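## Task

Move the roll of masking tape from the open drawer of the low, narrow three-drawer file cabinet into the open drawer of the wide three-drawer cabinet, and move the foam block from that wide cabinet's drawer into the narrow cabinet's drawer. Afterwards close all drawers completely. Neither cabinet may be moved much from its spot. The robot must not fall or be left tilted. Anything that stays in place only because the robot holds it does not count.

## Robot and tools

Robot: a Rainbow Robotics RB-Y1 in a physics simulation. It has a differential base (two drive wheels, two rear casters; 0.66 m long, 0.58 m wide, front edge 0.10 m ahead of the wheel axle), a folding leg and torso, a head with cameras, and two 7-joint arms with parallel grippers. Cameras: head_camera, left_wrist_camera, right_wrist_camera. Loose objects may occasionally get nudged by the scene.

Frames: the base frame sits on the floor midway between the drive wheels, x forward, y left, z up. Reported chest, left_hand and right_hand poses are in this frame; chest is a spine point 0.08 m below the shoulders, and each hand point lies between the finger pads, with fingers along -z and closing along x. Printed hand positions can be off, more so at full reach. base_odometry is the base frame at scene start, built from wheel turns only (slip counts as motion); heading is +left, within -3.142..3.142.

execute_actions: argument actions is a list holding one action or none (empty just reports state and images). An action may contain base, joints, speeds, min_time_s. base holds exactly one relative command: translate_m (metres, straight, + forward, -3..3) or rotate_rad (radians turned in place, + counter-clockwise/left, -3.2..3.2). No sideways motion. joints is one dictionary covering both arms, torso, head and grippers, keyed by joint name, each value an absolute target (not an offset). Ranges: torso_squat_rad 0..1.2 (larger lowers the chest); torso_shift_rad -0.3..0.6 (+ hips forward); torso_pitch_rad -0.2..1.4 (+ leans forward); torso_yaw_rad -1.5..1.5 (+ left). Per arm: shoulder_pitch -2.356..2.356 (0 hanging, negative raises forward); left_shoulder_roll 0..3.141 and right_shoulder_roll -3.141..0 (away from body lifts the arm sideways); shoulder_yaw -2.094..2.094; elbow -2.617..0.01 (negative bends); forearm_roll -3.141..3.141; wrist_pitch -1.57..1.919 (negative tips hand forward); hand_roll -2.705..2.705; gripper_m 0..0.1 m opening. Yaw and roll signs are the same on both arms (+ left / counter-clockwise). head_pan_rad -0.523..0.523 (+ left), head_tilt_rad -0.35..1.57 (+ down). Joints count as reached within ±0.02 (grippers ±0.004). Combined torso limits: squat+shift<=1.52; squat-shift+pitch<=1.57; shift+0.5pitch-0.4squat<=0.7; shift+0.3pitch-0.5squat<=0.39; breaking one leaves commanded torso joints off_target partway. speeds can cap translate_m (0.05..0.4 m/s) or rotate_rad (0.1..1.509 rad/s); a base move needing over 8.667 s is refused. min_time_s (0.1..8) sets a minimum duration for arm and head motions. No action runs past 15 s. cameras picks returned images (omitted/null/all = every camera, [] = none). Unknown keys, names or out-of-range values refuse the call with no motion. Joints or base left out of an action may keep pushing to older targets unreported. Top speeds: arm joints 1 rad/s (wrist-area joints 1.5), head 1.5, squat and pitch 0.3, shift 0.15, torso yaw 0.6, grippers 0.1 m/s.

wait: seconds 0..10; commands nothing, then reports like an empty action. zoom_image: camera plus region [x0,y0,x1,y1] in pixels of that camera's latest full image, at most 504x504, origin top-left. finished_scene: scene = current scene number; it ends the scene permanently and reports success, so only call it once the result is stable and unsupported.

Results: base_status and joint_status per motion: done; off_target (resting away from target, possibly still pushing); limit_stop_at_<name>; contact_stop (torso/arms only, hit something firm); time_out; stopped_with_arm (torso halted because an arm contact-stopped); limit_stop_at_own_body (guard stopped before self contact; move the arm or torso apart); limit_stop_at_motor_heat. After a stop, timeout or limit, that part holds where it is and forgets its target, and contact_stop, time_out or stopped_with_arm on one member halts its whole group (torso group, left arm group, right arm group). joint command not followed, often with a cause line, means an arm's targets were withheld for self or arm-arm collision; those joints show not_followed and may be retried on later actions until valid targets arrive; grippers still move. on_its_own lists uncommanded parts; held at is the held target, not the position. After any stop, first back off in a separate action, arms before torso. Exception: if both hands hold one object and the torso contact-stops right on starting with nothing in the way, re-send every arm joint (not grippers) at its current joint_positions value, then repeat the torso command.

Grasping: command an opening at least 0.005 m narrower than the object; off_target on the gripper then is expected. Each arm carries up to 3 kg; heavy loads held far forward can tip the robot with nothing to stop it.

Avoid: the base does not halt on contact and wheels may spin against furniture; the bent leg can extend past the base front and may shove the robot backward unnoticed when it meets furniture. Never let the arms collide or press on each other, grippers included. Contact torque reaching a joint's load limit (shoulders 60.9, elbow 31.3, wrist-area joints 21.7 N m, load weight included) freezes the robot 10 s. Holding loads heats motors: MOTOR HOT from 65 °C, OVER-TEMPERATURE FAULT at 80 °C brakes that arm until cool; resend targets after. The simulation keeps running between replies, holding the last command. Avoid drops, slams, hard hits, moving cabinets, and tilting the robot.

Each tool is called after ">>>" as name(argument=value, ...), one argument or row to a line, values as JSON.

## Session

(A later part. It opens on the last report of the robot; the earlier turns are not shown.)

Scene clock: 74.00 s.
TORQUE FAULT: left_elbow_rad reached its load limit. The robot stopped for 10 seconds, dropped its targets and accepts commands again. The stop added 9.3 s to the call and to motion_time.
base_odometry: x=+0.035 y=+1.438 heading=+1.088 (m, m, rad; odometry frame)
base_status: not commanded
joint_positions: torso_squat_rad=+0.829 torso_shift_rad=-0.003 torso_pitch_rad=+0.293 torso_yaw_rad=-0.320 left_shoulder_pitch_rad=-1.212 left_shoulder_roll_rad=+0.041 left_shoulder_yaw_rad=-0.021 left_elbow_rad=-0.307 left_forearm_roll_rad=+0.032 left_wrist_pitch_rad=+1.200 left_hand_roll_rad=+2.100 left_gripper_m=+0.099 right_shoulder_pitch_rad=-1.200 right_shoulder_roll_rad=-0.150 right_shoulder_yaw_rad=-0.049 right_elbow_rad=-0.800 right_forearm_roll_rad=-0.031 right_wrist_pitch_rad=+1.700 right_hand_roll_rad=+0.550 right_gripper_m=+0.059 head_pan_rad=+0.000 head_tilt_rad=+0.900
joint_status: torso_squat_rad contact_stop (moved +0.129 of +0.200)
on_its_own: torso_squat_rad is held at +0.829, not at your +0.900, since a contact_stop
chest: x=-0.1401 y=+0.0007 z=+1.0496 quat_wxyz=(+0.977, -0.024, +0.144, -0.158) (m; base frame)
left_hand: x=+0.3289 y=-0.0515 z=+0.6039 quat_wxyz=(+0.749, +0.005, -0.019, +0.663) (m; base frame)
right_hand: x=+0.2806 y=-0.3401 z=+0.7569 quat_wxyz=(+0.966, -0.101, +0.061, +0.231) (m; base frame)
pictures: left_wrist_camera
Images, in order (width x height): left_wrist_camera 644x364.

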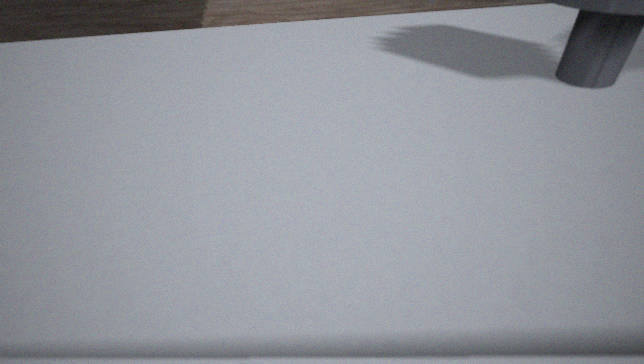

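>>> execute_actions(
  actions=[
    {"joints":{"torso_squat_rad":0.6,"torso_pitch_rad":0.3,"torso_yaw_rad":-0.32,"right_gripper_m":0.02}},
  ],
  cameras=[],
)

>>> execute_actions(
  actions=[
    {"joints":{"left_hand_roll_rad":-1.04}},
  ],
  cameras=[],
)

>>> execute_actions(
  actions=[
    {"joints":{"torso_squat_rad":0.8}},
  ],
  cameras=["left_wrist_camera","head_camera"],
)

Scene clock: 76.03 s.
base_odometry: x=+0.035 y=+1.438 heading=+1.088 (m, m, rad; odometry frame)
base_status: not commanded
joint_positions: torso_squat_rad=+0.600 torso_shift_rad=-0.003 torso_pitch_rad=+0.300 torso_yaw_rad=-0.320 left_shoulder_pitch_rad=-1.207 left_shoulder_roll_rad=+0.041 left_shoulder_yaw_rad=-0.021 left_elbow_rad=-0.304 left_forearm_roll_rad=+0.031 left_wrist_pitch_rad=+1.200 left_hand_roll_rad=+2.100 left_gripper_m=+0.099 right_shoulder_pitch_rad=-1.200 right_shoulder_roll_rad=-0.150 right_shoulder_yaw_rad=-0.049 right_elbow_rad=-0.800 right_forearm_roll_rad=-0.031 right_wrist_pitch_rad=+1.700 right_hand_roll_rad=+0.550 right_gripper_m=+0.059 head_pan_rad=+0.000 head_tilt_rad=+0.900
joint_status: right_gripper_m off_target (ended at +0.059, target +0.020); the others done
chest: x=-0.1381 y=+0.0007 z=+1.1538 quat_wxyz=(+0.976, -0.024, +0.147, -0.157) (m; base frame)
left_hand: x=+0.3249 y=-0.0492 z=+0.7019 quat_wxyz=(+0.748, +0.011, -0.015, +0.663) (m; base frame)
right_hand: x=+0.2806 y=-0.3401 z=+0.8582 quat_wxyz=(+0.965, -0.100, +0.064, +0.232) (m; base frame)
pictures: none
No camera images: the call's "cameras" was empty. Leave "cameras" out to get every camera's image.

Scene clock: 78.70 s.
base_odometry: x=+0.035 y=+1.438 heading=+1.088 (m, m, rad; odometry frame)
base_status: not commanded
joint_positions: torso_squat_rad=+0.600 torso_shift_rad=-0.003 torso_pitch_rad=+0.300 torso_yaw_rad=-0.320 left_shoulder_pitch_rad=-1.207 left_shoulder_roll_rad=+0.041 left_shoulder_yaw_rad=-0.021 left_elbow_rad=-0.304 left_forearm_roll_rad=+0.031 left_wrist_pitch_rad=+1.200 left_hand_roll_rad=-1.040 left_gripper_m=+0.099 right_shoulder_pitch_rad=-1.200 right_shoulder_roll_rad=-0.150 right_shoulder_yaw_rad=-0.049 right_elbow_rad=-0.800 right_forearm_roll_rad=-0.031 right_wrist_pitch_rad=+1.700 right_hand_roll_rad=+0.550 right_gripper_m=+0.059 head_pan_rad=+0.000 head_tilt_rad=+0.900
joint_status: all done
chest: x=-0.1381 y=+0.0007 z=+1.1538 quat_wxyz=(+0.976, -0.024, +0.147, -0.157) (m; base frame)
left_hand: x=+0.3249 y=-0.0492 z=+0.7019 quat_wxyz=(+0.664, +0.015, +0.011, -0.748) (m; base frame)
right_hand: x=+0.2806 y=-0.3401 z=+0.8582 quat_wxyz=(+0.965, -0.100, +0.064, +0.232) (m; base frame)
pictures: none
No camera images: the call's "cameras" was empty. Leave "cameras" out to get every camera's image.

Scene clock: 80.17 s.
base_odometry: x=+0.035 y=+1.438 heading=+1.088 (m, m, rad; odometry frame)
base_status: not commanded
joint_positions: torso_squat_rad=+0.800 torso_shift_rad=-0.003 torso_pitch_rad=+0.300 torso_yaw_rad=-0.320 left_shoulder_pitch_rad=-1.207 left_shoulder_roll_rad=+0.041 left_shoulder_yaw_rad=-0.021 left_elbow_rad=-0.304 left_forearm_roll_rad=+0.031 left_wrist_pitch_rad=+1.200 left_hand_roll_rad=-1.040 left_gripper_m=+0.099 right_shoulder_pitch_rad=-1.200 right_shoulder_roll_rad=-0.150 right_shoulder_yaw_rad=-0.049 right_elbow_rad=-0.800 right_forearm_roll_rad=-0.031 right_wrist_pitch_rad=+1.700 right_hand_roll_rad=+0.550 right_gripper_m=+0.059 head_pan_rad=+0.000 head_tilt_rad=+0.900
joint_status: all done
chest: x=-0.1379 y=+0.0007 z=+1.0638 quat_wxyz=(+0.976, -0.024, +0.147, -0.157) (m; base frame)
left_hand: x=+0.3252 y=-0.0492 z=+0.6118 quat_wxyz=(+0.664, +0.015, +0.011, -0.748) (m; base frame)
right_hand: x=+0.2809 y=-0.3402 z=+0.7682 quat_wxyz=(+0.965, -0.100, +0.064, +0.232) (m; base frame)
pictures: head_camera, left_wrist_camera
Images, in order (width x height): head_camera 896x504, left_wrist_camera 644x364.

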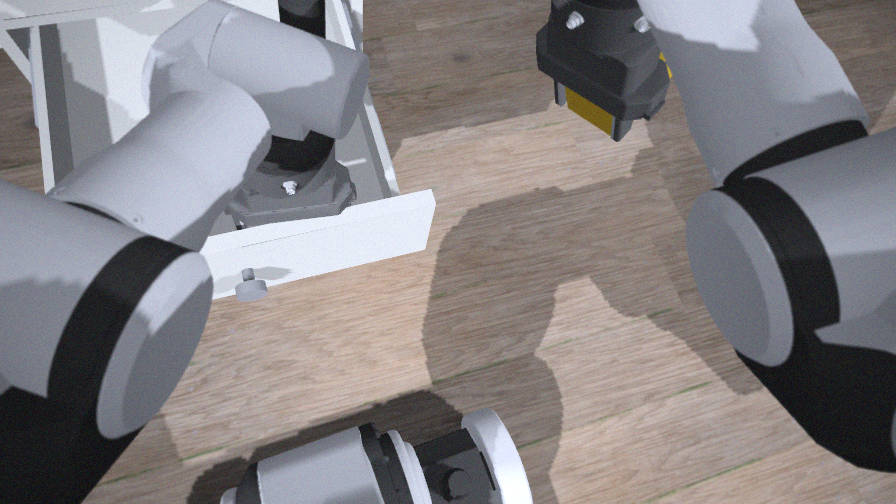

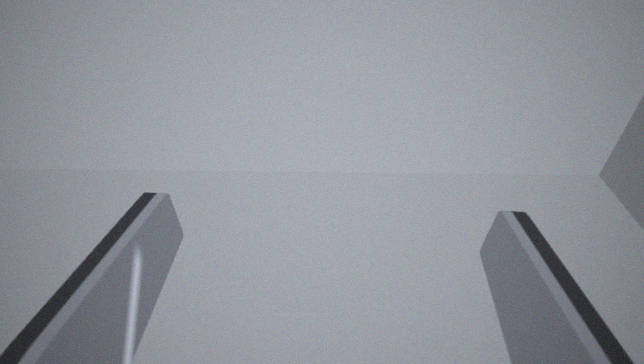

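>>> execute_actions(
  actions=[
    {"joints":{"torso_squat_rad":0.91}},
  ],
  cameras=[],
)

>>> execute_actions(
  actions=[
    {"base":{"translate_m":-0.02},"speeds":{"translate_m":0.05}},
  ],
  cameras=[],
)

>>> execute_actions(
  actions=[
    {"joints":{"left_gripper_m":0.02}},
  ],
  cameras=["left_wrist_camera"],
)

Scene clock: 81.50 s.
base_odometry: x=+0.035 y=+1.438 heading=+1.088 (m, m, rad; odometry frame)
base_status: not commanded
joint_positions: torso_squat_rad=+0.827 torso_shift_rad=-0.004 torso_pitch_rad=+0.295 torso_yaw_rad=-0.320 left_shoulder_pitch_rad=-1.212 left_shoulder_roll_rad=+0.041 left_shoulder_yaw_rad=-0.021 left_elbow_rad=-0.307 left_forearm_roll_rad=+0.032 left_wrist_pitch_rad=+1.200 left_hand_roll_rad=-1.040 left_gripper_m=+0.099 right_shoulder_pitch_rad=-1.200 right_shoulder_roll_rad=-0.150 right_shoulder_yaw_rad=-0.049 right_elbow_rad=-0.800 right_forearm_roll_rad=-0.031 right_wrist_pitch_rad=+1.700 right_hand_roll_rad=+0.550 right_gripper_m=+0.059 head_pan_rad=+0.000 head_tilt_rad=+0.900
joint_status: torso_squat_rad contact_stop (moved +0.027 of +0.110)
on_its_own: torso_squat_rad is held at +0.827, not at your +0.910, since a contact_stop
chest: x=-0.1402 y=+0.0008 z=+1.0506 quat_wxyz=(+0.977, -0.024, +0.145, -0.158) (m; base frame)
left_hand: x=+0.3281 y=-0.0511 z=+0.6041 quat_wxyz=(+0.663, +0.018, +0.006, -0.748) (m; base frame)
right_hand: x=+0.2801 y=-0.3401 z=+0.7572 quat_wxyz=(+0.966, -0.101, +0.062, +0.232) (m; base frame)
pictures: none
No camera images: the call's "cameras" was empty. Leave "cameras" out to get every camera's image.

not run: a stop came earlier in this reply.

not run: a stop came earlier in this reply.

>>> execute_actions(
  actions=[
    {"joints":{"torso_squat_rad":0.81,"left_gripper_m":0.02}},
  ],
  cameras=["left_wrist_camera"],
)

Scene clock: 83.33 s.
base_odometry: x=+0.035 y=+1.438 heading=+1.088 (m, m, rad; odometry frame)
base_status: not commanded
joint_positions: torso_squat_rad=+0.810 torso_shift_rad=-0.004 torso_pitch_rad=+0.297 torso_yaw_rad=-0.320 left_shoulder_pitch_rad=-1.207 left_shoulder_roll_rad=+0.041 left_shoulder_yaw_rad=-0.021 left_elbow_rad=-0.304 left_forearm_roll_rad=+0.031 left_wrist_pitch_rad=+1.200 left_hand_roll_rad=-1.040 left_gripper_m=+0.020 right_shoulder_pitch_rad=-1.200 right_shoulder_roll_rad=-0.150 right_shoulder_yaw_rad=-0.049 right_elbow_rad=-0.800 right_forearm_roll_rad=-0.031 right_wrist_pitch_rad=+1.700 right_hand_roll_rad=+0.550 right_gripper_m=+0.059 head_pan_rad=+0.000 head_tilt_rad=+0.900
joint_status: all done
chest: x=-0.1395 y=+0.0007 z=+1.0591 quat_wxyz=(+0.976, -0.024, +0.146, -0.158) (m; base frame)
left_hand: x=+0.3254 y=-0.0491 z=+0.6089 quat_wxyz=(+0.664, +0.016, +0.010, -0.748) (m; base frame)
right_hand: x=+0.2803 y=-0.3401 z=+0.7649 quat_wxyz=(+0.966, -0.101, +0.062, +0.232) (m; base frame)
pictures: left_wrist_camera
Images, in order (width x height): left_wrist_camera 644x364.

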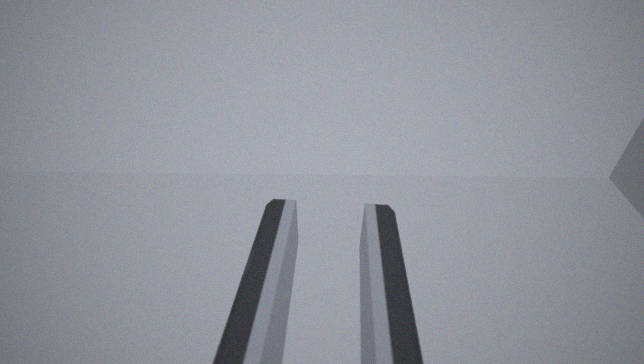

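>>> execute_actions(
  actions=[
    {"base":{"translate_m":0.06},"speeds":{"translate_m":0.08},"joints":{"torso_squat_rad":0.7,"left_gripper_m":0.099}},
  ],
  cameras=[],
)

>>> execute_actions(
  actions=[
    {"joints":{"left_wrist_pitch_rad":1.55}},
  ],
  cameras=["left_wrist_camera"],
)

Scene clock: 85.03 s.
base_odometry: x=+0.063 y=+1.491 heading=+1.087 (m, m, rad; odometry frame)
base_status: done
joint_positions: torso_squat_rad=+0.700 torso_shift_rad=-0.004 torso_pitch_rad=+0.297 torso_yaw_rad=-0.320 left_shoulder_pitch_rad=-1.207 left_shoulder_roll_rad=+0.041 left_shoulder_yaw_rad=-0.021 left_elbow_rad=-0.304 left_forearm_roll_rad=+0.031 left_wrist_pitch_rad=+1.200 left_hand_roll_rad=-1.040 left_gripper_m=+0.099 right_shoulder_pitch_rad=-1.200 right_shoulder_roll_rad=-0.150 right_shoulder_yaw_rad=-0.049 right_elbow_rad=-0.800 right_forearm_roll_rad=-0.031 right_wrist_pitch_rad=+1.700 right_hand_roll_rad=+0.550 right_gripper_m=+0.059 head_pan_rad=+0.000 head_tilt_rad=+0.900
joint_status: all done
chest: x=-0.1395 y=+0.0007 z=+1.1118 quat_wxyz=(+0.976, -0.024, +0.146, -0.158) (m; base frame)
left_hand: x=+0.3250 y=-0.0490 z=+0.6613 quat_wxyz=(+0.664, +0.016, +0.010, -0.748) (m; base frame)
right_hand: x=+0.2802 y=-0.3401 z=+0.8176 quat_wxyz=(+0.966, -0.101, +0.063, +0.232) (m; base frame)
pictures: none
No camera images: the call's "cameras" was empty. Leave "cameras" out to get every camera's image.

Scene clock: 85.83 s.
base_odometry: x=+0.063 y=+1.491 heading=+1.087 (m, m, rad; odometry frame)
base_status: not commanded
joint_positions: torso_squat_rad=+0.700 torso_shift_rad=-0.004 torso_pitch_rad=+0.297 torso_yaw_rad=-0.320 left_shoulder_pitch_rad=-1.207 left_shoulder_roll_rad=+0.041 left_shoulder_yaw_rad=-0.021 left_elbow_rad=-0.304 left_forearm_roll_rad=+0.031 left_wrist_pitch_rad=+1.550 left_hand_roll_rad=-1.040 left_gripper_m=+0.099 right_shoulder_pitch_rad=-1.200 right_shoulder_roll_rad=-0.150 right_shoulder_yaw_rad=-0.049 right_elbow_rad=-0.800 right_forearm_roll_rad=-0.031 right_wrist_pitch_rad=+1.700 right_hand_roll_rad=+0.550 right_gripper_m=+0.059 head_pan_rad=+0.000 head_tilt_rad=+0.900
joint_status: all done
chest: x=-0.1395 y=+0.0007 z=+1.1118 quat_wxyz=(+0.976, -0.024, +0.146, -0.158) (m; base frame)
left_hand: x=+0.2619 y=-0.0018 z=+0.6764 quat_wxyz=(+0.655, -0.018, +0.181, -0.733) (m; base frame)
right_hand: x=+0.2802 y=-0.3401 z=+0.8176 quat_wxyz=(+0.966, -0.101, +0.063, +0.232) (m; base frame)
pictures: left_wrist_camera
Images, in order (width x height): left_wrist_camera 644x364.

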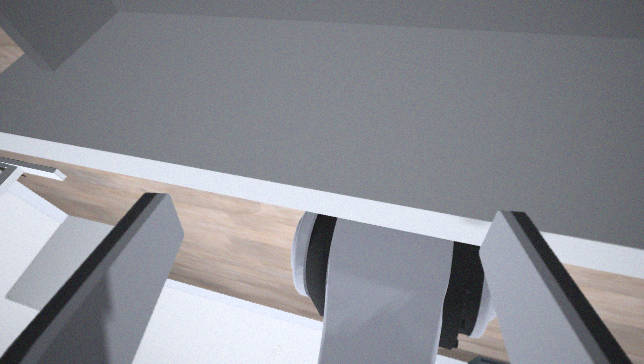

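>>> execute_actions(
  actions=[
    {"base":{"translate_m":0.05},"speeds":{"translate_m":0.08},"joints":{"torso_yaw_rad":-0.43}},
  ],
)

Scene clock: 87.83 s.
base_odometry: x=+0.087 y=+1.536 heading=+1.087 (m, m, rad; odometry frame)
base_status: done
joint_positions: torso_squat_rad=+0.700 torso_shift_rad=-0.004 torso_pitch_rad=+0.297 torso_yaw_rad=-0.430 left_shoulder_pitch_rad=-1.207 left_shoulder_roll_rad=+0.041 left_shoulder_yaw_rad=-0.021 left_elbow_rad=-0.304 left_forearm_roll_rad=+0.031 left_wrist_pitch_rad=+1.550 left_hand_roll_rad=-1.040 left_gripper_m=+0.099 right_shoulder_pitch_rad=-1.200 right_shoulder_roll_rad=-0.150 right_shoulder_yaw_rad=-0.049 right_elbow_rad=-0.800 right_forearm_roll_rad=-0.031 right_wrist_pitch_rad=+1.700 right_hand_roll_rad=+0.550 right_gripper_m=+0.059 head_pan_rad=+0.000 head_tilt_rad=+0.900
joint_status: all done
chest: x=-0.1395 y=+0.0006 z=+1.1118 quat_wxyz=(+0.966, -0.032, +0.144, -0.211) (m; base frame)
left_hand: x=+0.2587 y=-0.0580 z=+0.6774 quat_wxyz=(+0.615, -0.019, +0.170, -0.770) (m; base frame)
right_hand: x=+0.2416 y=-0.3917 z=+0.8294 quat_wxyz=(+0.975, -0.113, +0.071, +0.179) (m; base frame)
pictures: head_camera, left_wrist_camera, right_wrist_camera
Images, in order (width x height): head_camera 896x504, left_wrist_camera 644x364, right_wrist_camera 644x364.

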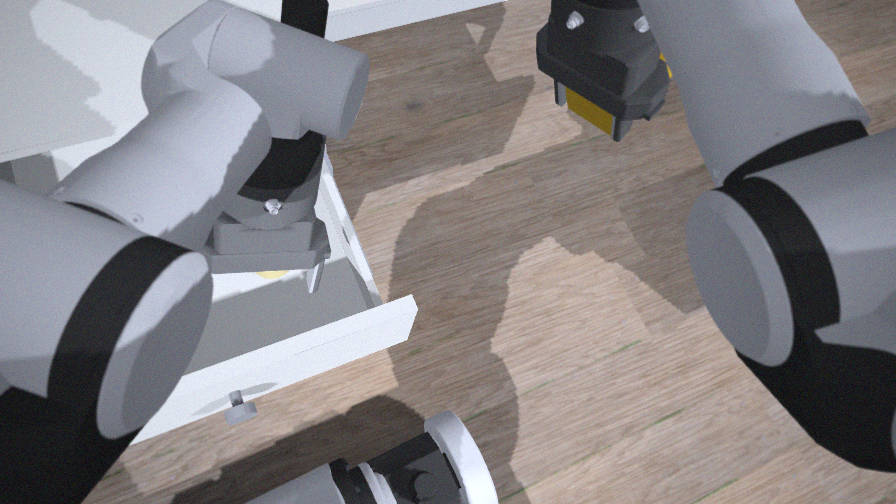

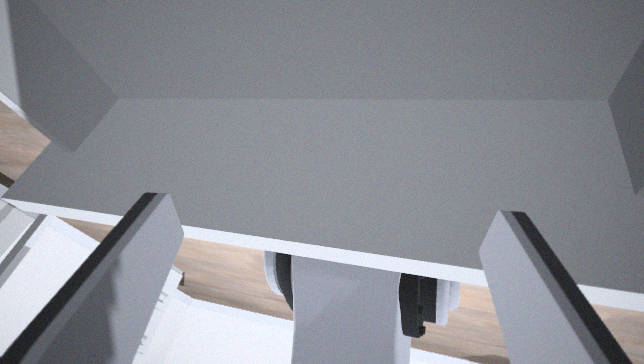

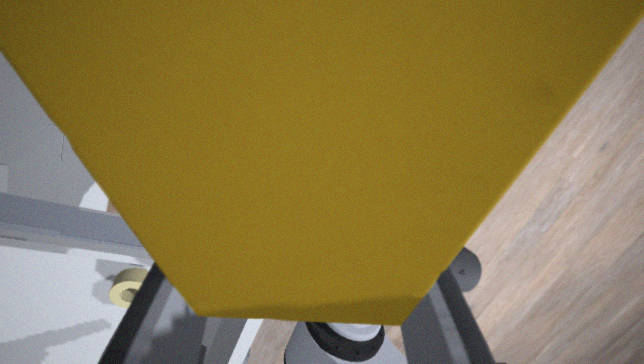

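>>> execute_actions(
  actions=[
    {"joints":{"torso_squat_rad":0.92}},
  ],
  cameras=["head_camera"],
)

Scene clock: 89.63 s.
base_odometry: x=+0.087 y=+1.536 heading=+1.087 (m, m, rad; odometry frame)
base_status: not commanded
joint_positions: torso_squat_rad=+0.920 torso_shift_rad=-0.004 torso_pitch_rad=+0.295 torso_yaw_rad=-0.430 left_shoulder_pitch_rad=-1.210 left_shoulder_roll_rad=+0.041 left_shoulder_yaw_rad=-0.021 left_elbow_rad=-0.305 left_forearm_roll_rad=+0.031 left_wrist_pitch_rad=+1.551 left_hand_roll_rad=-1.040 left_gripper_m=+0.098 right_shoulder_pitch_rad=-1.200 right_shoulder_roll_rad=-0.150 right_shoulder_yaw_rad=-0.049 right_elbow_rad=-0.800 right_forearm_roll_rad=-0.031 right_wrist_pitch_rad=+1.700 right_hand_roll_rad=+0.550 right_gripper_m=+0.059 head_pan_rad=+0.000 head_tilt_rad=+0.900
joint_status: all done
chest: x=-0.1398 y=+0.0007 z=+1.0005 quat_wxyz=(+0.966, -0.032, +0.144, -0.211) (m; base frame)
left_hand: x=+0.2604 y=-0.0589 z=+0.5683 quat_wxyz=(+0.615, -0.017, +0.168, -0.770) (m; base frame)
right_hand: x=+0.2418 y=-0.3917 z=+0.7187 quat_wxyz=(+0.975, -0.113, +0.071, +0.179) (m; base frame)
pictures: head_camera
Images, in order (width x height): head_camera 896x504.

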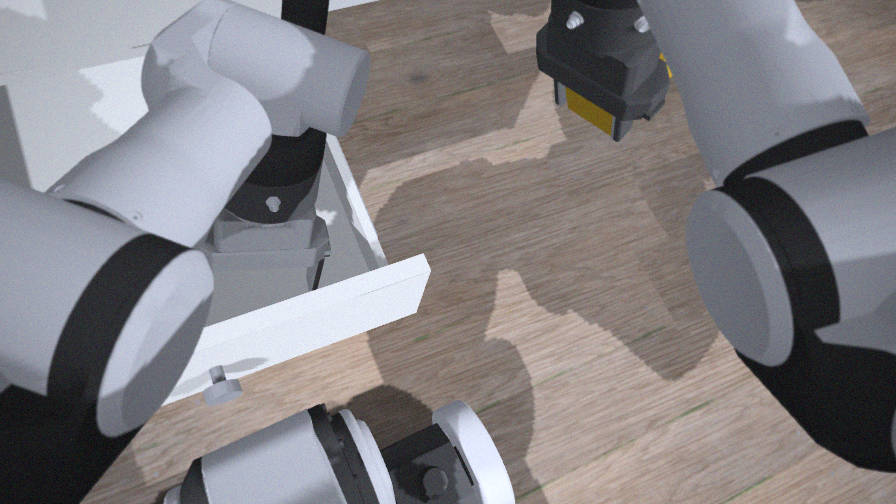

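>>> execute_actions(
  actions=[
    {"joints":{"left_gripper_m":0.02}},
  ],
  cameras=[],
)

>>> execute_actions(
  actions=[
    {"joints":{"torso_squat_rad":0.4}},
  ],
  cameras=["head_camera"],
)

Scene clock: 91.17 s.
base_odometry: x=+0.087 y=+1.536 heading=+1.087 (m, m, rad; odometry frame)
base_status: not commanded
joint_positions: torso_squat_rad=+0.920 torso_shift_rad=-0.004 torso_pitch_rad=+0.296 torso_yaw_rad=-0.430 left_shoulder_pitch_rad=-1.207 left_shoulder_roll_rad=+0.041 left_shoulder_yaw_rad=-0.021 left_elbow_rad=-0.304 left_forearm_roll_rad=+0.031 left_wrist_pitch_rad=+1.550 left_hand_roll_rad=-1.040 left_gripper_m=+0.020 right_shoulder_pitch_rad=-1.200 right_shoulder_roll_rad=-0.150 right_shoulder_yaw_rad=-0.049 right_elbow_rad=-0.800 right_forearm_roll_rad=-0.031 right_wrist_pitch_rad=+1.700 right_hand_roll_rad=+0.550 right_gripper_m=+0.059 head_pan_rad=+0.000 head_tilt_rad=+0.900
joint_status: all done
chest: x=-0.1394 y=+0.0006 z=+1.0005 quat_wxyz=(+0.966, -0.032, +0.144, -0.211) (m; base frame)
left_hand: x=+0.2591 y=-0.0582 z=+0.5664 quat_wxyz=(+0.615, -0.019, +0.170, -0.770) (m; base frame)
right_hand: x=+0.2419 y=-0.3918 z=+0.7183 quat_wxyz=(+0.975, -0.113, +0.071, +0.179) (m; base frame)
pictures: none
No camera images: the call's "cameras" was empty. Leave "cameras" out to get every camera's image.

Scene clock: 93.70 s.
base_odometry: x=+0.087 y=+1.536 heading=+1.087 (m, m, rad; odometry frame)
base_status: not commanded
joint_positions: torso_squat_rad=+0.400 torso_shift_rad=-0.004 torso_pitch_rad=+0.297 torso_yaw_rad=-0.430 left_shoulder_pitch_rad=-1.207 left_shoulder_roll_rad=+0.041 left_shoulder_yaw_rad=-0.021 left_elbow_rad=-0.304 left_forearm_roll_rad=+0.031 left_wrist_pitch_rad=+1.550 left_hand_roll_rad=-1.040 left_gripper_m=+0.020 right_shoulder_pitch_rad=-1.200 right_shoulder_roll_rad=-0.150 right_shoulder_yaw_rad=-0.049 right_elbow_rad=-0.800 right_forearm_roll_rad=-0.031 right_wrist_pitch_rad=+1.700 right_hand_roll_rad=+0.550 right_gripper_m=+0.059 head_pan_rad=+0.000 head_tilt_rad=+0.900
joint_status: all done
chest: x=-0.1400 y=+0.0007 z=+1.2212 quat_wxyz=(+0.966, -0.032, +0.144, -0.211) (m; base frame)
left_hand: x=+0.2582 y=-0.0580 z=+0.7869 quat_wxyz=(+0.615, -0.019, +0.170, -0.770) (m; base frame)
right_hand: x=+0.2411 y=-0.3917 z=+0.9388 quat_wxyz=(+0.975, -0.113, +0.071, +0.179) (m; base frame)
pictures: head_camera
Images, in order (width x height): head_camera 896x504.

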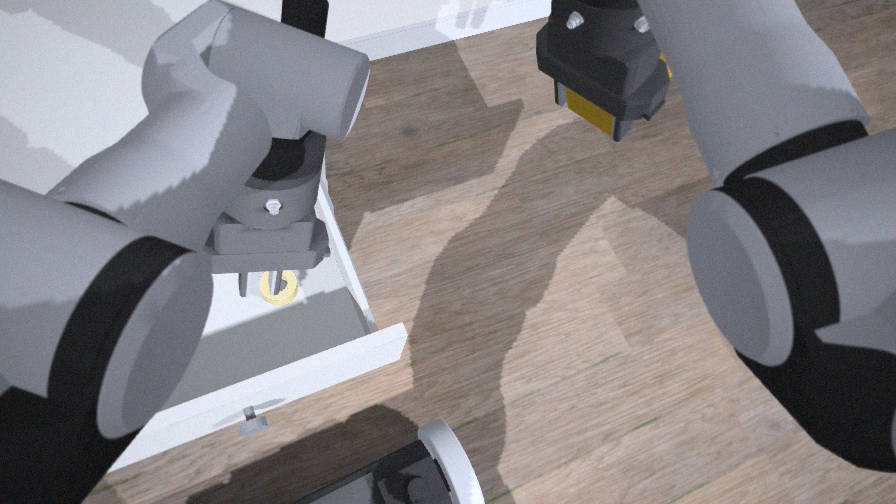

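>>> execute_actions(
  actions=[
    {"joints":{"torso_squat_rad":0.72,"torso_yaw_rad":-0.35,"left_wrist_pitch_rad":1.2,"left_gripper_m":0.099,"left_hand_roll_rad":2.1}},
  ],
  cameras=["left_wrist_camera"],
)

Scene clock: 96.87 s.
base_odometry: x=+0.087 y=+1.536 heading=+1.087 (m, m, rad; odometry frame)
base_status: not commanded
joint_positions: torso_squat_rad=+0.720 torso_shift_rad=-0.004 torso_pitch_rad=+0.297 torso_yaw_rad=-0.350 left_shoulder_pitch_rad=-1.207 left_shoulder_roll_rad=+0.041 left_shoulder_yaw_rad=-0.021 left_elbow_rad=-0.304 left_forearm_roll_rad=+0.031 left_wrist_pitch_rad=+1.200 left_hand_roll_rad=+2.100 left_gripper_m=+0.099 right_shoulder_pitch_rad=-1.200 right_shoulder_roll_rad=-0.150 right_shoulder_yaw_rad=-0.049 right_elbow_rad=-0.800 right_forearm_roll_rad=-0.031 right_wrist_pitch_rad=+1.700 right_hand_roll_rad=+0.550 right_gripper_m=+0.059 head_pan_rad=+0.000 head_tilt_rad=+0.900
joint_status: all done
chest: x=-0.1396 y=+0.0007 z=+1.1027 quat_wxyz=(+0.974, -0.026, +0.145, -0.172) (m; base frame)
left_hand: x=+0.3232 y=-0.0665 z=+0.6528 quat_wxyz=(+0.758, +0.007, -0.014, +0.652) (m; base frame)
right_hand: x=+0.2701 y=-0.3547 z=+0.8116 quat_wxyz=(+0.968, -0.104, +0.065, +0.217) (m; base frame)
pictures: left_wrist_camera
Images, in order (width x height): left_wrist_camera 644x364.

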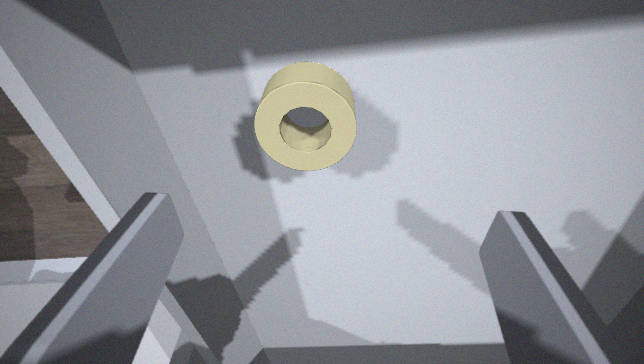

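>>> execute_actions(
  actions=[
    {"base":{"translate_m":-0.05},"speeds":{"translate_m":0.08}},
  ],
  cameras=["left_wrist_camera"],
)

Scene clock: 98.37 s.
base_odometry: x=+0.063 y=+1.491 heading=+1.087 (m, m, rad; odometry frame)
base_status: done
joint_positions: torso_squat_rad=+0.720 torso_shift_rad=-0.004 torso_pitch_rad=+0.296 torso_yaw_rad=-0.350 left_shoulder_pitch_rad=-1.207 left_shoulder_roll_rad=+0.041 left_shoulder_yaw_rad=-0.021 left_elbow_rad=-0.304 left_forearm_roll_rad=+0.031 left_wrist_pitch_rad=+1.200 left_hand_roll_rad=+2.100 left_gripper_m=+0.099 right_shoulder_pitch_rad=-1.200 right_shoulder_roll_rad=-0.150 right_shoulder_yaw_rad=-0.049 right_elbow_rad=-0.800 right_forearm_roll_rad=-0.031 right_wrist_pitch_rad=+1.700 right_hand_roll_rad=+0.550 right_gripper_m=+0.059 head_pan_rad=+0.000 head_tilt_rad=+0.900
joint_status: not commanded
chest: x=-0.1397 y=+0.0007 z=+1.1027 quat_wxyz=(+0.974, -0.026, +0.145, -0.172) (m; base frame)
left_hand: x=+0.3232 y=-0.0664 z=+0.6529 quat_wxyz=(+0.758, +0.007, -0.014, +0.652) (m; base frame)
right_hand: x=+0.2701 y=-0.3547 z=+0.8117 quat_wxyz=(+0.968, -0.104, +0.065, +0.217) (m; base frame)
pictures: left_wrist_camera
Images, in order (width x height): left_wrist_camera 644x364.

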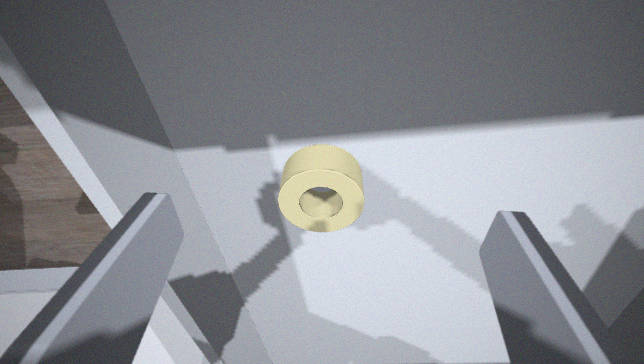

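>>> execute_actions(
  actions=[
    {"joints":{"torso_squat_rad":0.88}},
  ],
  cameras=["left_wrist_camera"],
)

Scene clock: 99.97 s.
base_odometry: x=+0.063 y=+1.491 heading=+1.087 (m, m, rad; odometry frame)
base_status: not commanded
joint_positions: torso_squat_rad=+0.880 torso_shift_rad=-0.004 torso_pitch_rad=+0.297 torso_yaw_rad=-0.350 left_shoulder_pitch_rad=-1.207 left_shoulder_roll_rad=+0.041 left_shoulder_yaw_rad=-0.021 left_elbow_rad=-0.304 left_forearm_roll_rad=+0.031 left_wrist_pitch_rad=+1.200 left_hand_roll_rad=+2.100 left_gripper_m=+0.099 right_shoulder_pitch_rad=-1.200 right_shoulder_roll_rad=-0.150 right_shoulder_yaw_rad=-0.049 right_elbow_rad=-0.800 right_forearm_roll_rad=-0.031 right_wrist_pitch_rad=+1.700 right_hand_roll_rad=+0.550 right_gripper_m=+0.059 head_pan_rad=+0.000 head_tilt_rad=+0.900
joint_status: all done
chest: x=-0.1393 y=+0.0006 z=+1.0224 quat_wxyz=(+0.974, -0.026, +0.145, -0.172) (m; base frame)
left_hand: x=+0.3236 y=-0.0665 z=+0.5725 quat_wxyz=(+0.758, +0.007, -0.014, +0.652) (m; base frame)
right_hand: x=+0.2705 y=-0.3548 z=+0.7313 quat_wxyz=(+0.968, -0.104, +0.065, +0.217) (m; base frame)
pictures: left_wrist_camera
Images, in order (width x height): left_wrist_camera 644x364.

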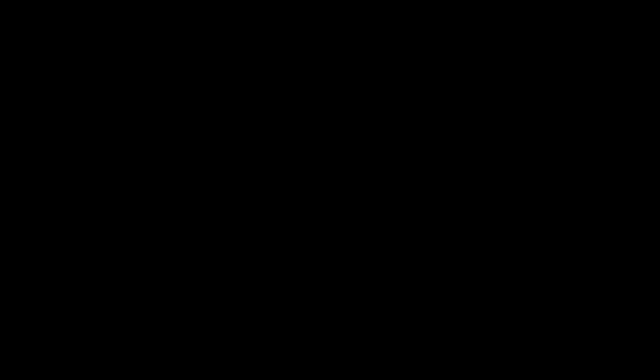

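>>> execute_actions(
  actions=[
    {"joints":{"torso_squat_rad":0.91,"left_gripper_m":0.02}},
  ],
  cameras=[],
)

Scene clock: 101.73 s.
base_odometry: x=+0.063 y=+1.491 heading=+1.087 (m, m, rad; odometry frame)
base_status: not commanded
joint_positions: torso_squat_rad=+0.910 torso_shift_rad=-0.004 torso_pitch_rad=+0.295 torso_yaw_rad=-0.350 left_shoulder_pitch_rad=-1.211 left_shoulder_roll_rad=+0.039 left_shoulder_yaw_rad=-0.021 left_elbow_rad=-0.306 left_forearm_roll_rad=+0.032 left_wrist_pitch_rad=+1.200 left_hand_roll_rad=+2.100 left_gripper_m=+0.021 right_shoulder_pitch_rad=-1.200 right_shoulder_roll_rad=-0.150 right_shoulder_yaw_rad=-0.049 right_elbow_rad=-0.800 right_forearm_roll_rad=-0.031 right_wrist_pitch_rad=+1.700 right_hand_roll_rad=+0.550 right_gripper_m=+0.059 head_pan_rad=+0.000 head_tilt_rad=+0.900
joint_status: all done
chest: x=-0.1398 y=+0.0006 z=+1.0061 quat_wxyz=(+0.974, -0.026, +0.145, -0.172) (m; base frame)
left_hand: x=+0.3250 y=-0.0691 z=+0.5588 quat_wxyz=(+0.758, +0.003, -0.014, +0.652) (m; base frame)
right_hand: x=+0.2703 y=-0.3548 z=+0.7155 quat_wxyz=(+0.968, -0.104, +0.064, +0.217) (m; base frame)
pictures: none
No camera images: the call's "cameras" was empty. Leave "cameras" out to get every camera's image.

>>> execute_actions(
  actions=[
    {"joints":{"torso_squat_rad":0.9,"left_gripper_m":0.099}},
  ],
  cameras=[],
)

>>> execute_actions(
  actions=[
    {"base":{"translate_m":-0.025},"speeds":{"translate_m":0.05}},
  ],
  cameras=[],
)

>>> execute_actions(
  actions=[
    {"joints":{"left_gripper_m":0.02}},
  ],
  cameras=["head_camera"],
)

Scene clock: 103.40 s.
base_odometry: x=+0.063 y=+1.491 heading=+1.087 (m, m, rad; odometry frame)
base_status: not commanded
joint_positions: torso_squat_rad=+0.900 torso_shift_rad=-0.004 torso_pitch_rad=+0.297 torso_yaw_rad=-0.350 left_shoulder_pitch_rad=-1.207 left_shoulder_roll_rad=+0.041 left_shoulder_yaw_rad=-0.021 left_elbow_rad=-0.304 left_forearm_roll_rad=+0.031 left_wrist_pitch_rad=+1.200 left_hand_roll_rad=+2.100 left_gripper_m=+0.099 right_shoulder_pitch_rad=-1.200 right_shoulder_roll_rad=-0.150 right_shoulder_yaw_rad=-0.049 right_elbow_rad=-0.800 right_forearm_roll_rad=-0.031 right_wrist_pitch_rad=+1.700 right_hand_roll_rad=+0.550 right_gripper_m=+0.059 head_pan_rad=+0.000 head_tilt_rad=+0.900
joint_status: all done
chest: x=-0.1393 y=+0.0006 z=+1.0115 quat_wxyz=(+0.974, -0.026, +0.145, -0.172) (m; base frame)
left_hand: x=+0.3237 y=-0.0667 z=+0.5618 quat_wxyz=(+0.758, +0.007, -0.014, +0.652) (m; base frame)
right_hand: x=+0.2705 y=-0.3547 z=+0.7205 quat_wxyz=(+0.968, -0.104, +0.065, +0.217) (m; base frame)
pictures: none
No camera images: the call's "cameras" was empty. Leave "cameras" out to get every camera's image.

Scene clock: 104.77 s.
base_odometry: x=+0.052 y=+1.469 heading=+1.088 (m, m, rad; odometry frame)
base_status: done
joint_positions: torso_squat_rad=+0.900 torso_shift_rad=-0.004 torso_pitch_rad=+0.297 torso_yaw_rad=-0.350 left_shoulder_pitch_rad=-1.207 left_shoulder_roll_rad=+0.041 left_shoulder_yaw_rad=-0.021 left_elbow_rad=-0.304 left_forearm_roll_rad=+0.031 left_wrist_pitch_rad=+1.200 left_hand_roll_rad=+2.100 left_gripper_m=+0.099 right_shoulder_pitch_rad=-1.200 right_shoulder_roll_rad=-0.150 right_shoulder_yaw_rad=-0.049 right_elbow_rad=-0.800 right_forearm_roll_rad=-0.031 right_wrist_pitch_rad=+1.700 right_hand_roll_rad=+0.550 right_gripper_m=+0.059 head_pan_rad=+0.000 head_tilt_rad=+0.900
joint_status: not commanded
chest: x=-0.1393 y=+0.0006 z=+1.0115 quat_wxyz=(+0.974, -0.026, +0.145, -0.172) (m; base frame)
left_hand: x=+0.3237 y=-0.0666 z=+0.5617 quat_wxyz=(+0.758, +0.007, -0.014, +0.652) (m; base frame)
right_hand: x=+0.2705 y=-0.3547 z=+0.7205 quat_wxyz=(+0.968, -0.104, +0.065, +0.217) (m; base frame)
pictures: none
No camera images: the call's "cameras" was empty. Leave "cameras" out to get every camera's image.

Scene clock: 106.03 s.
base_odometry: x=+0.052 y=+1.469 heading=+1.088 (m, m, rad; odometry frame)
base_status: not commanded
joint_positions: torso_squat_rad=+0.900 torso_shift_rad=-0.004 torso_pitch_rad=+0.297 torso_yaw_rad=-0.350 left_shoulder_pitch_rad=-1.207 left_shoulder_roll_rad=+0.041 left_shoulder_yaw_rad=-0.021 left_elbow_rad=-0.304 left_forearm_roll_rad=+0.031 left_wrist_pitch_rad=+1.200 left_hand_roll_rad=+2.100 left_gripper_m=+0.020 right_shoulder_pitch_rad=-1.200 right_shoulder_roll_rad=-0.150 right_shoulder_yaw_rad=-0.049 right_elbow_rad=-0.800 right_forearm_roll_rad=-0.031 right_wrist_pitch_rad=+1.700 right_hand_roll_rad=+0.550 right_gripper_m=+0.059 head_pan_rad=+0.000 head_tilt_rad=+0.900
joint_status: all done
chest: x=-0.1393 y=+0.0006 z=+1.0115 quat_wxyz=(+0.974, -0.026, +0.145, -0.172) (m; base frame)
left_hand: x=+0.3237 y=-0.0666 z=+0.5617 quat_wxyz=(+0.758, +0.007, -0.014, +0.652) (m; base frame)
right_hand: x=+0.2705 y=-0.3547 z=+0.7205 quat_wxyz=(+0.968, -0.104, +0.065, +0.217) (m; base frame)
pictures: head_camera
Images, in order (width x height): head_camera 896x504.

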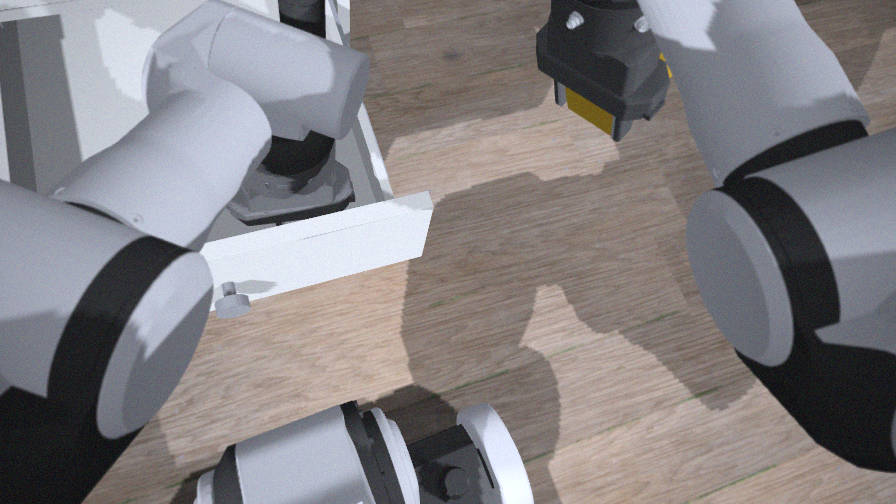

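>>> execute_actions(
  actions=[
    {"joints":{"torso_squat_rad":0.6,"head_tilt_rad":1.1,"head_pan_rad":0.3}},
  ],
)

Scene clock: 108.37 s.
base_odometry: x=+0.052 y=+1.469 heading=+1.088 (m, m, rad; odometry frame)
base_status: not commanded
joint_positions: torso_squat_rad=+0.600 torso_shift_rad=-0.004 torso_pitch_rad=+0.297 torso_yaw_rad=-0.350 left_shoulder_pitch_rad=-1.207 left_shoulder_roll_rad=+0.041 left_shoulder_yaw_rad=-0.021 left_elbow_rad=-0.304 left_forearm_roll_rad=+0.031 left_wrist_pitch_rad=+1.200 left_hand_roll_rad=+2.100 left_gripper_m=+0.020 right_shoulder_pitch_rad=-1.200 right_shoulder_roll_rad=-0.150 right_shoulder_yaw_rad=-0.049 right_elbow_rad=-0.800 right_forearm_roll_rad=-0.031 right_wrist_pitch_rad=+1.700 right_hand_roll_rad=+0.550 right_gripper_m=+0.059 head_pan_rad=+0.300 head_tilt_rad=+1.100
joint_status: all done
chest: x=-0.1398 y=+0.0007 z=+1.1542 quat_wxyz=(+0.974, -0.026, +0.145, -0.172) (m; base frame)
left_hand: x=+0.3231 y=-0.0665 z=+0.7043 quat_wxyz=(+0.758, +0.007, -0.014, +0.652) (m; base frame)
right_hand: x=+0.2700 y=-0.3547 z=+0.8631 quat_wxyz=(+0.968, -0.104, +0.065, +0.217) (m; base frame)
pictures: head_camera, left_wrist_camera, right_wrist_camera
Images, in order (width x height): head_camera 896x504, left_wrist_camera 644x364, right_wrist_camera 644x364.

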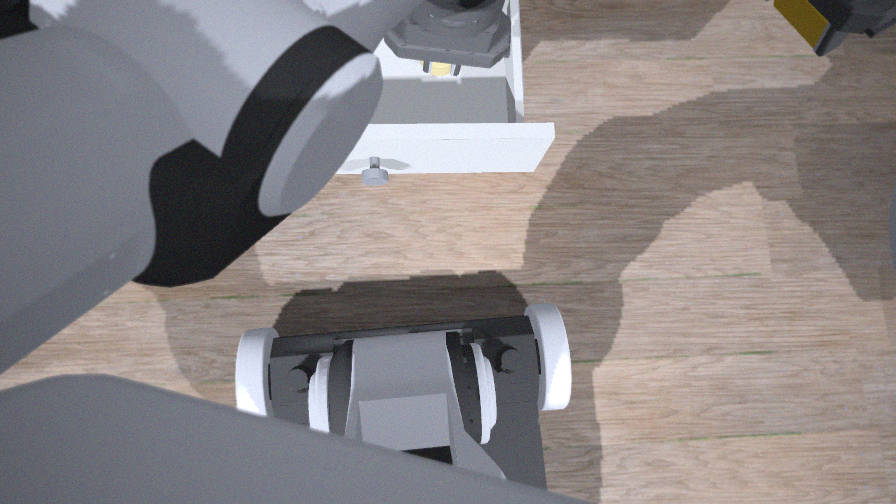

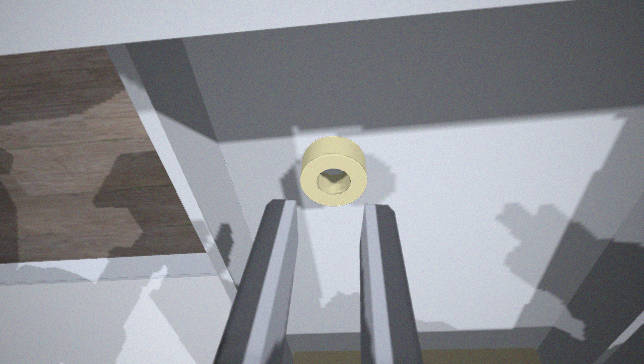

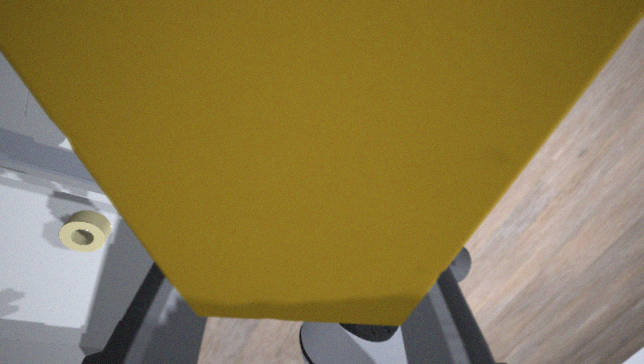

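>>> execute_actions(
  actions=[
    {"base":{"translate_m":0.04},"speeds":{"translate_m":0.08},"joints":{"torso_yaw_rad":-0.45,"left_wrist_pitch_rad":1.6,"left_gripper_m":0.099,"torso_squat_rad":0.72}},
  ],
  cameras=["left_wrist_camera"],
)

Scene clock: 110.27 s.
base_odometry: x=+0.070 y=+1.505 heading=+1.087 (m, m, rad; odometry frame)
base_status: done
joint_positions: torso_squat_rad=+0.720 torso_shift_rad=-0.004 torso_pitch_rad=+0.296 torso_yaw_rad=-0.450 left_shoulder_pitch_rad=-1.208 left_shoulder_roll_rad=+0.041 left_shoulder_yaw_rad=-0.021 left_elbow_rad=-0.305 left_forearm_roll_rad=+0.031 left_wrist_pitch_rad=+1.600 left_hand_roll_rad=+2.100 left_gripper_m=+0.098 right_shoulder_pitch_rad=-1.200 right_shoulder_roll_rad=-0.150 right_shoulder_yaw_rad=-0.049 right_elbow_rad=-0.800 right_forearm_roll_rad=-0.031 right_wrist_pitch_rad=+1.700 right_hand_roll_rad=+0.550 right_gripper_m=+0.059 head_pan_rad=+0.300 head_tilt_rad=+1.100
joint_status: all done
chest: x=-0.1398 y=+0.0007 z=+1.1027 quat_wxyz=(+0.964, -0.034, +0.144, -0.221) (m; base frame)
left_hand: x=+0.2506 y=-0.0607 z=+0.6736 quat_wxyz=(+0.773, +0.191, +0.021, +0.605) (m; base frame)
right_hand: x=+0.2339 y=-0.4005 z=+0.8228 quat_wxyz=(+0.976, -0.115, +0.073, +0.170) (m; base frame)
pictures: left_wrist_camera
Images, in order (width x height): left_wrist_camera 644x364.

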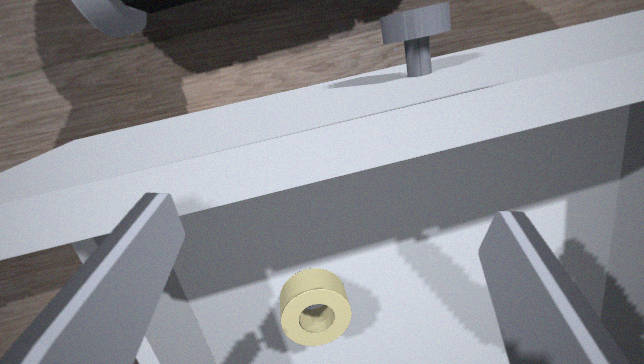

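>>> execute_actions(
  actions=[
    {"base":{"translate_m":0.03},"speeds":{"translate_m":0.08}},
  ],
  cameras=[],
)

>>> execute_actions(
  actions=[
    {"joints":{"torso_squat_rad":0.88}},
  ],
  cameras=["left_wrist_camera"],
)

Scene clock: 111.43 s.
base_odometry: x=+0.084 y=+1.531 heading=+1.087 (m, m, rad; odometry frame)
base_status: done
joint_positions: torso_squat_rad=+0.720 torso_shift_rad=-0.004 torso_pitch_rad=+0.297 torso_yaw_rad=-0.450 left_shoulder_pitch_rad=-1.207 left_shoulder_roll_rad=+0.041 left_shoulder_yaw_rad=-0.021 left_elbow_rad=-0.304 left_forearm_roll_rad=+0.031 left_wrist_pitch_rad=+1.600 left_hand_roll_rad=+2.100 left_gripper_m=+0.099 right_shoulder_pitch_rad=-1.200 right_shoulder_roll_rad=-0.150 right_shoulder_yaw_rad=-0.049 right_elbow_rad=-0.800 right_forearm_roll_rad=-0.031 right_wrist_pitch_rad=+1.700 right_hand_roll_rad=+0.550 right_gripper_m=+0.059 head_pan_rad=+0.300 head_tilt_rad=+1.100
joint_status: not commanded
chest: x=-0.1395 y=+0.0007 z=+1.1027 quat_wxyz=(+0.964, -0.034, +0.144, -0.221) (m; base frame)
left_hand: x=+0.2500 y=-0.0605 z=+0.6729 quat_wxyz=(+0.773, +0.192, +0.022, +0.605) (m; base frame)
right_hand: x=+0.2340 y=-0.4005 z=+0.8226 quat_wxyz=(+0.976, -0.115, +0.073, +0.170) (m; base frame)
pictures: none
No camera images: the call's "cameras" was empty. Leave "cameras" out to get every camera's image.

Scene clock: 112.77 s.
base_odometry: x=+0.084 y=+1.531 heading=+1.087 (m, m, rad; odometry frame)
base_status: not commanded
joint_positions: torso_squat_rad=+0.880 torso_shift_rad=-0.004 torso_pitch_rad=+0.297 torso_yaw_rad=-0.450 left_shoulder_pitch_rad=-1.207 left_shoulder_roll_rad=+0.041 left_shoulder_yaw_rad=-0.021 left_elbow_rad=-0.304 left_forearm_roll_rad=+0.031 left_wrist_pitch_rad=+1.600 left_hand_roll_rad=+2.100 left_gripper_m=+0.099 right_shoulder_pitch_rad=-1.200 right_shoulder_roll_rad=-0.150 right_shoulder_yaw_rad=-0.049 right_elbow_rad=-0.800 right_forearm_roll_rad=-0.031 right_wrist_pitch_rad=+1.700 right_hand_roll_rad=+0.550 right_gripper_m=+0.059 head_pan_rad=+0.300 head_tilt_rad=+1.100
joint_status: all done
chest: x=-0.1393 y=+0.0006 z=+1.0224 quat_wxyz=(+0.964, -0.034, +0.144, -0.221) (m; base frame)
left_hand: x=+0.2502 y=-0.0605 z=+0.5926 quat_wxyz=(+0.773, +0.192, +0.022, +0.605) (m; base frame)
right_hand: x=+0.2343 y=-0.4005 z=+0.7424 quat_wxyz=(+0.976, -0.115, +0.073, +0.170) (m; base frame)
pictures: left_wrist_camera
Images, in order (width x height): left_wrist_camera 644x364.

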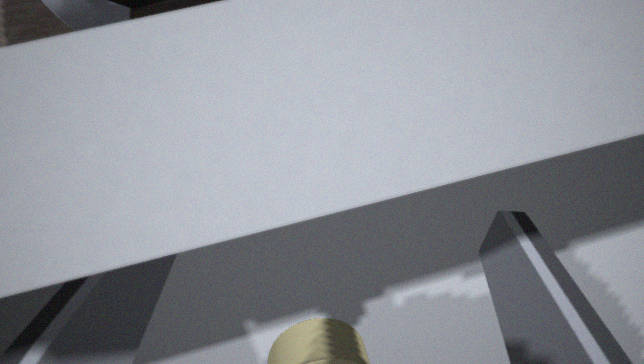

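>>> execute_actions(
  actions=[
    {"joints":{"torso_squat_rad":0.94}},
  ],
  cameras=["left_wrist_camera"],
)

>>> execute_actions(
  actions=[
    {"joints":{"left_gripper_m":0.02}},
  ],
  cameras=["left_wrist_camera"],
)

Scene clock: 114.27 s.
base_odometry: x=+0.084 y=+1.531 heading=+1.087 (m, m, rad; odometry frame)
base_status: not commanded
joint_positions: torso_squat_rad=+0.931 torso_shift_rad=-0.005 torso_pitch_rad=+0.292 torso_yaw_rad=-0.450 left_shoulder_pitch_rad=-1.212 left_shoulder_roll_rad=+0.041 left_shoulder_yaw_rad=-0.021 left_elbow_rad=-0.306 left_forearm_roll_rad=+0.032 left_wrist_pitch_rad=+1.602 left_hand_roll_rad=+2.100 left_gripper_m=+0.098 right_shoulder_pitch_rad=-1.200 right_shoulder_roll_rad=-0.150 right_shoulder_yaw_rad=-0.049 right_elbow_rad=-0.800 right_forearm_roll_rad=-0.031 right_wrist_pitch_rad=+1.700 right_hand_roll_rad=+0.550 right_gripper_m=+0.059 head_pan_rad=+0.300 head_tilt_rad=+1.100
joint_status: torso_squat_rad contact_stop (moved +0.051 of +0.060)
chest: x=-0.1411 y=+0.0007 z=+0.9945 quat_wxyz=(+0.964, -0.033, +0.142, -0.221) (m; base frame)
left_hand: x=+0.2521 y=-0.0621 z=+0.5686 quat_wxyz=(+0.773, +0.188, +0.020, +0.605) (m; base frame)
right_hand: x=+0.2337 y=-0.4005 z=+0.7162 quat_wxyz=(+0.976, -0.115, +0.071, +0.170) (m; base frame)
pictures: left_wrist_camera
Images, in order (width x height): left_wrist_camera 644x364.

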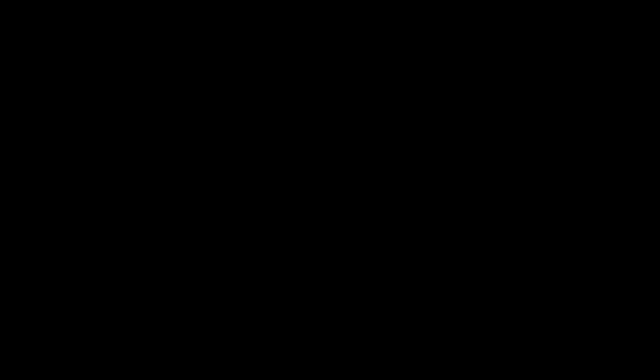

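not run: a stop came earlier in this reply.

>>> execute_actions(
  actions=[
    {"base":{"translate_m":0.02},"speeds":{"translate_m":0.05},"joints":{"torso_squat_rad":0.92}},
  ],
  cameras=["left_wrist_camera"],
)

>>> execute_actions(
  actions=[
    {"joints":{"left_gripper_m":0.02}},
  ],
  cameras=["left_wrist_camera"],
)

Scene clock: 115.80 s.
base_odometry: x=+0.094 y=+1.549 heading=+1.087 (m, m, rad; odometry frame)
base_status: done
joint_positions: torso_squat_rad=+0.920 torso_shift_rad=-0.005 torso_pitch_rad=+0.294 torso_yaw_rad=-0.450 left_shoulder_pitch_rad=-1.207 left_shoulder_roll_rad=+0.041 left_shoulder_yaw_rad=-0.021 left_elbow_rad=-0.304 left_forearm_roll_rad=+0.031 left_wrist_pitch_rad=+1.600 left_hand_roll_rad=+2.100 left_gripper_m=+0.099 right_shoulder_pitch_rad=-1.200 right_shoulder_roll_rad=-0.150 right_shoulder_yaw_rad=-0.049 right_elbow_rad=-0.800 right_forearm_roll_rad=-0.031 right_wrist_pitch_rad=+1.700 right_hand_roll_rad=+0.550 right_gripper_m=+0.059 head_pan_rad=+0.300 head_tilt_rad=+1.100
joint_status: all done
chest: x=-0.1403 y=+0.0007 z=+1.0007 quat_wxyz=(+0.964, -0.033, +0.143, -0.221) (m; base frame)
left_hand: x=+0.2503 y=-0.0607 z=+0.5720 quat_wxyz=(+0.773, +0.191, +0.021, +0.605) (m; base frame)
right_hand: x=+0.2340 y=-0.4005 z=+0.7217 quat_wxyz=(+0.976, -0.115, +0.072, +0.170) (m; base frame)
pictures: left_wrist_camera
Images, in order (width x height): left_wrist_camera 644x364.

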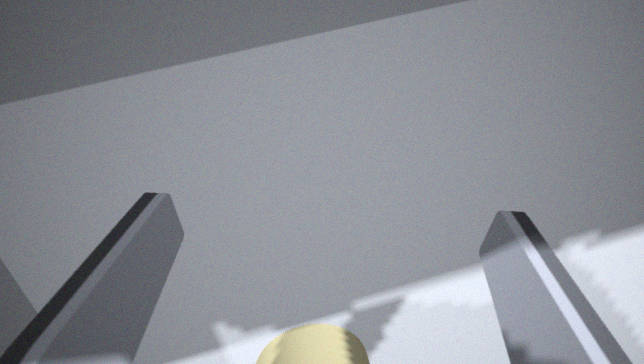

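Scene clock: 117.07 s.
base_odometry: x=+0.094 y=+1.549 heading=+1.087 (m, m, rad; odometry frame)
base_status: not commanded
joint_positions: torso_squat_rad=+0.920 torso_shift_rad=-0.005 torso_pitch_rad=+0.294 torso_yaw_rad=-0.450 left_shoulder_pitch_rad=-1.207 left_shoulder_roll_rad=+0.041 left_shoulder_yaw_rad=-0.021 left_elbow_rad=-0.304 left_forearm_roll_rad=+0.031 left_wrist_pitch_rad=+1.600 left_hand_roll_rad=+2.100 left_gripper_m=+0.020 right_shoulder_pitch_rad=-1.200 right_shoulder_roll_rad=-0.150 right_shoulder_yaw_rad=-0.049 right_elbow_rad=-0.800 right_forearm_roll_rad=-0.031 right_wrist_pitch_rad=+1.700 right_hand_roll_rad=+0.550 right_gripper_m=+0.059 head_pan_rad=+0.300 head_tilt_rad=+1.100
joint_status: all done
chest: x=-0.1403 y=+0.0007 z=+1.0007 quat_wxyz=(+0.964, -0.033, +0.143, -0.221) (m; base frame)
left_hand: x=+0.2503 y=-0.0607 z=+0.5720 quat_wxyz=(+0.773, +0.191, +0.021, +0.605) (m; base frame)
right_hand: x=+0.2340 y=-0.4005 z=+0.7217 quat_wxyz=(+0.976, -0.115, +0.072, +0.170) (m; base frame)
pictures: left_wrist_camera
Images, in order (width x height): left_wrist_camera 644x364.

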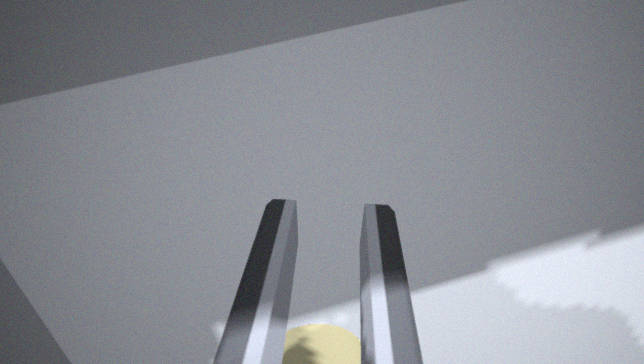

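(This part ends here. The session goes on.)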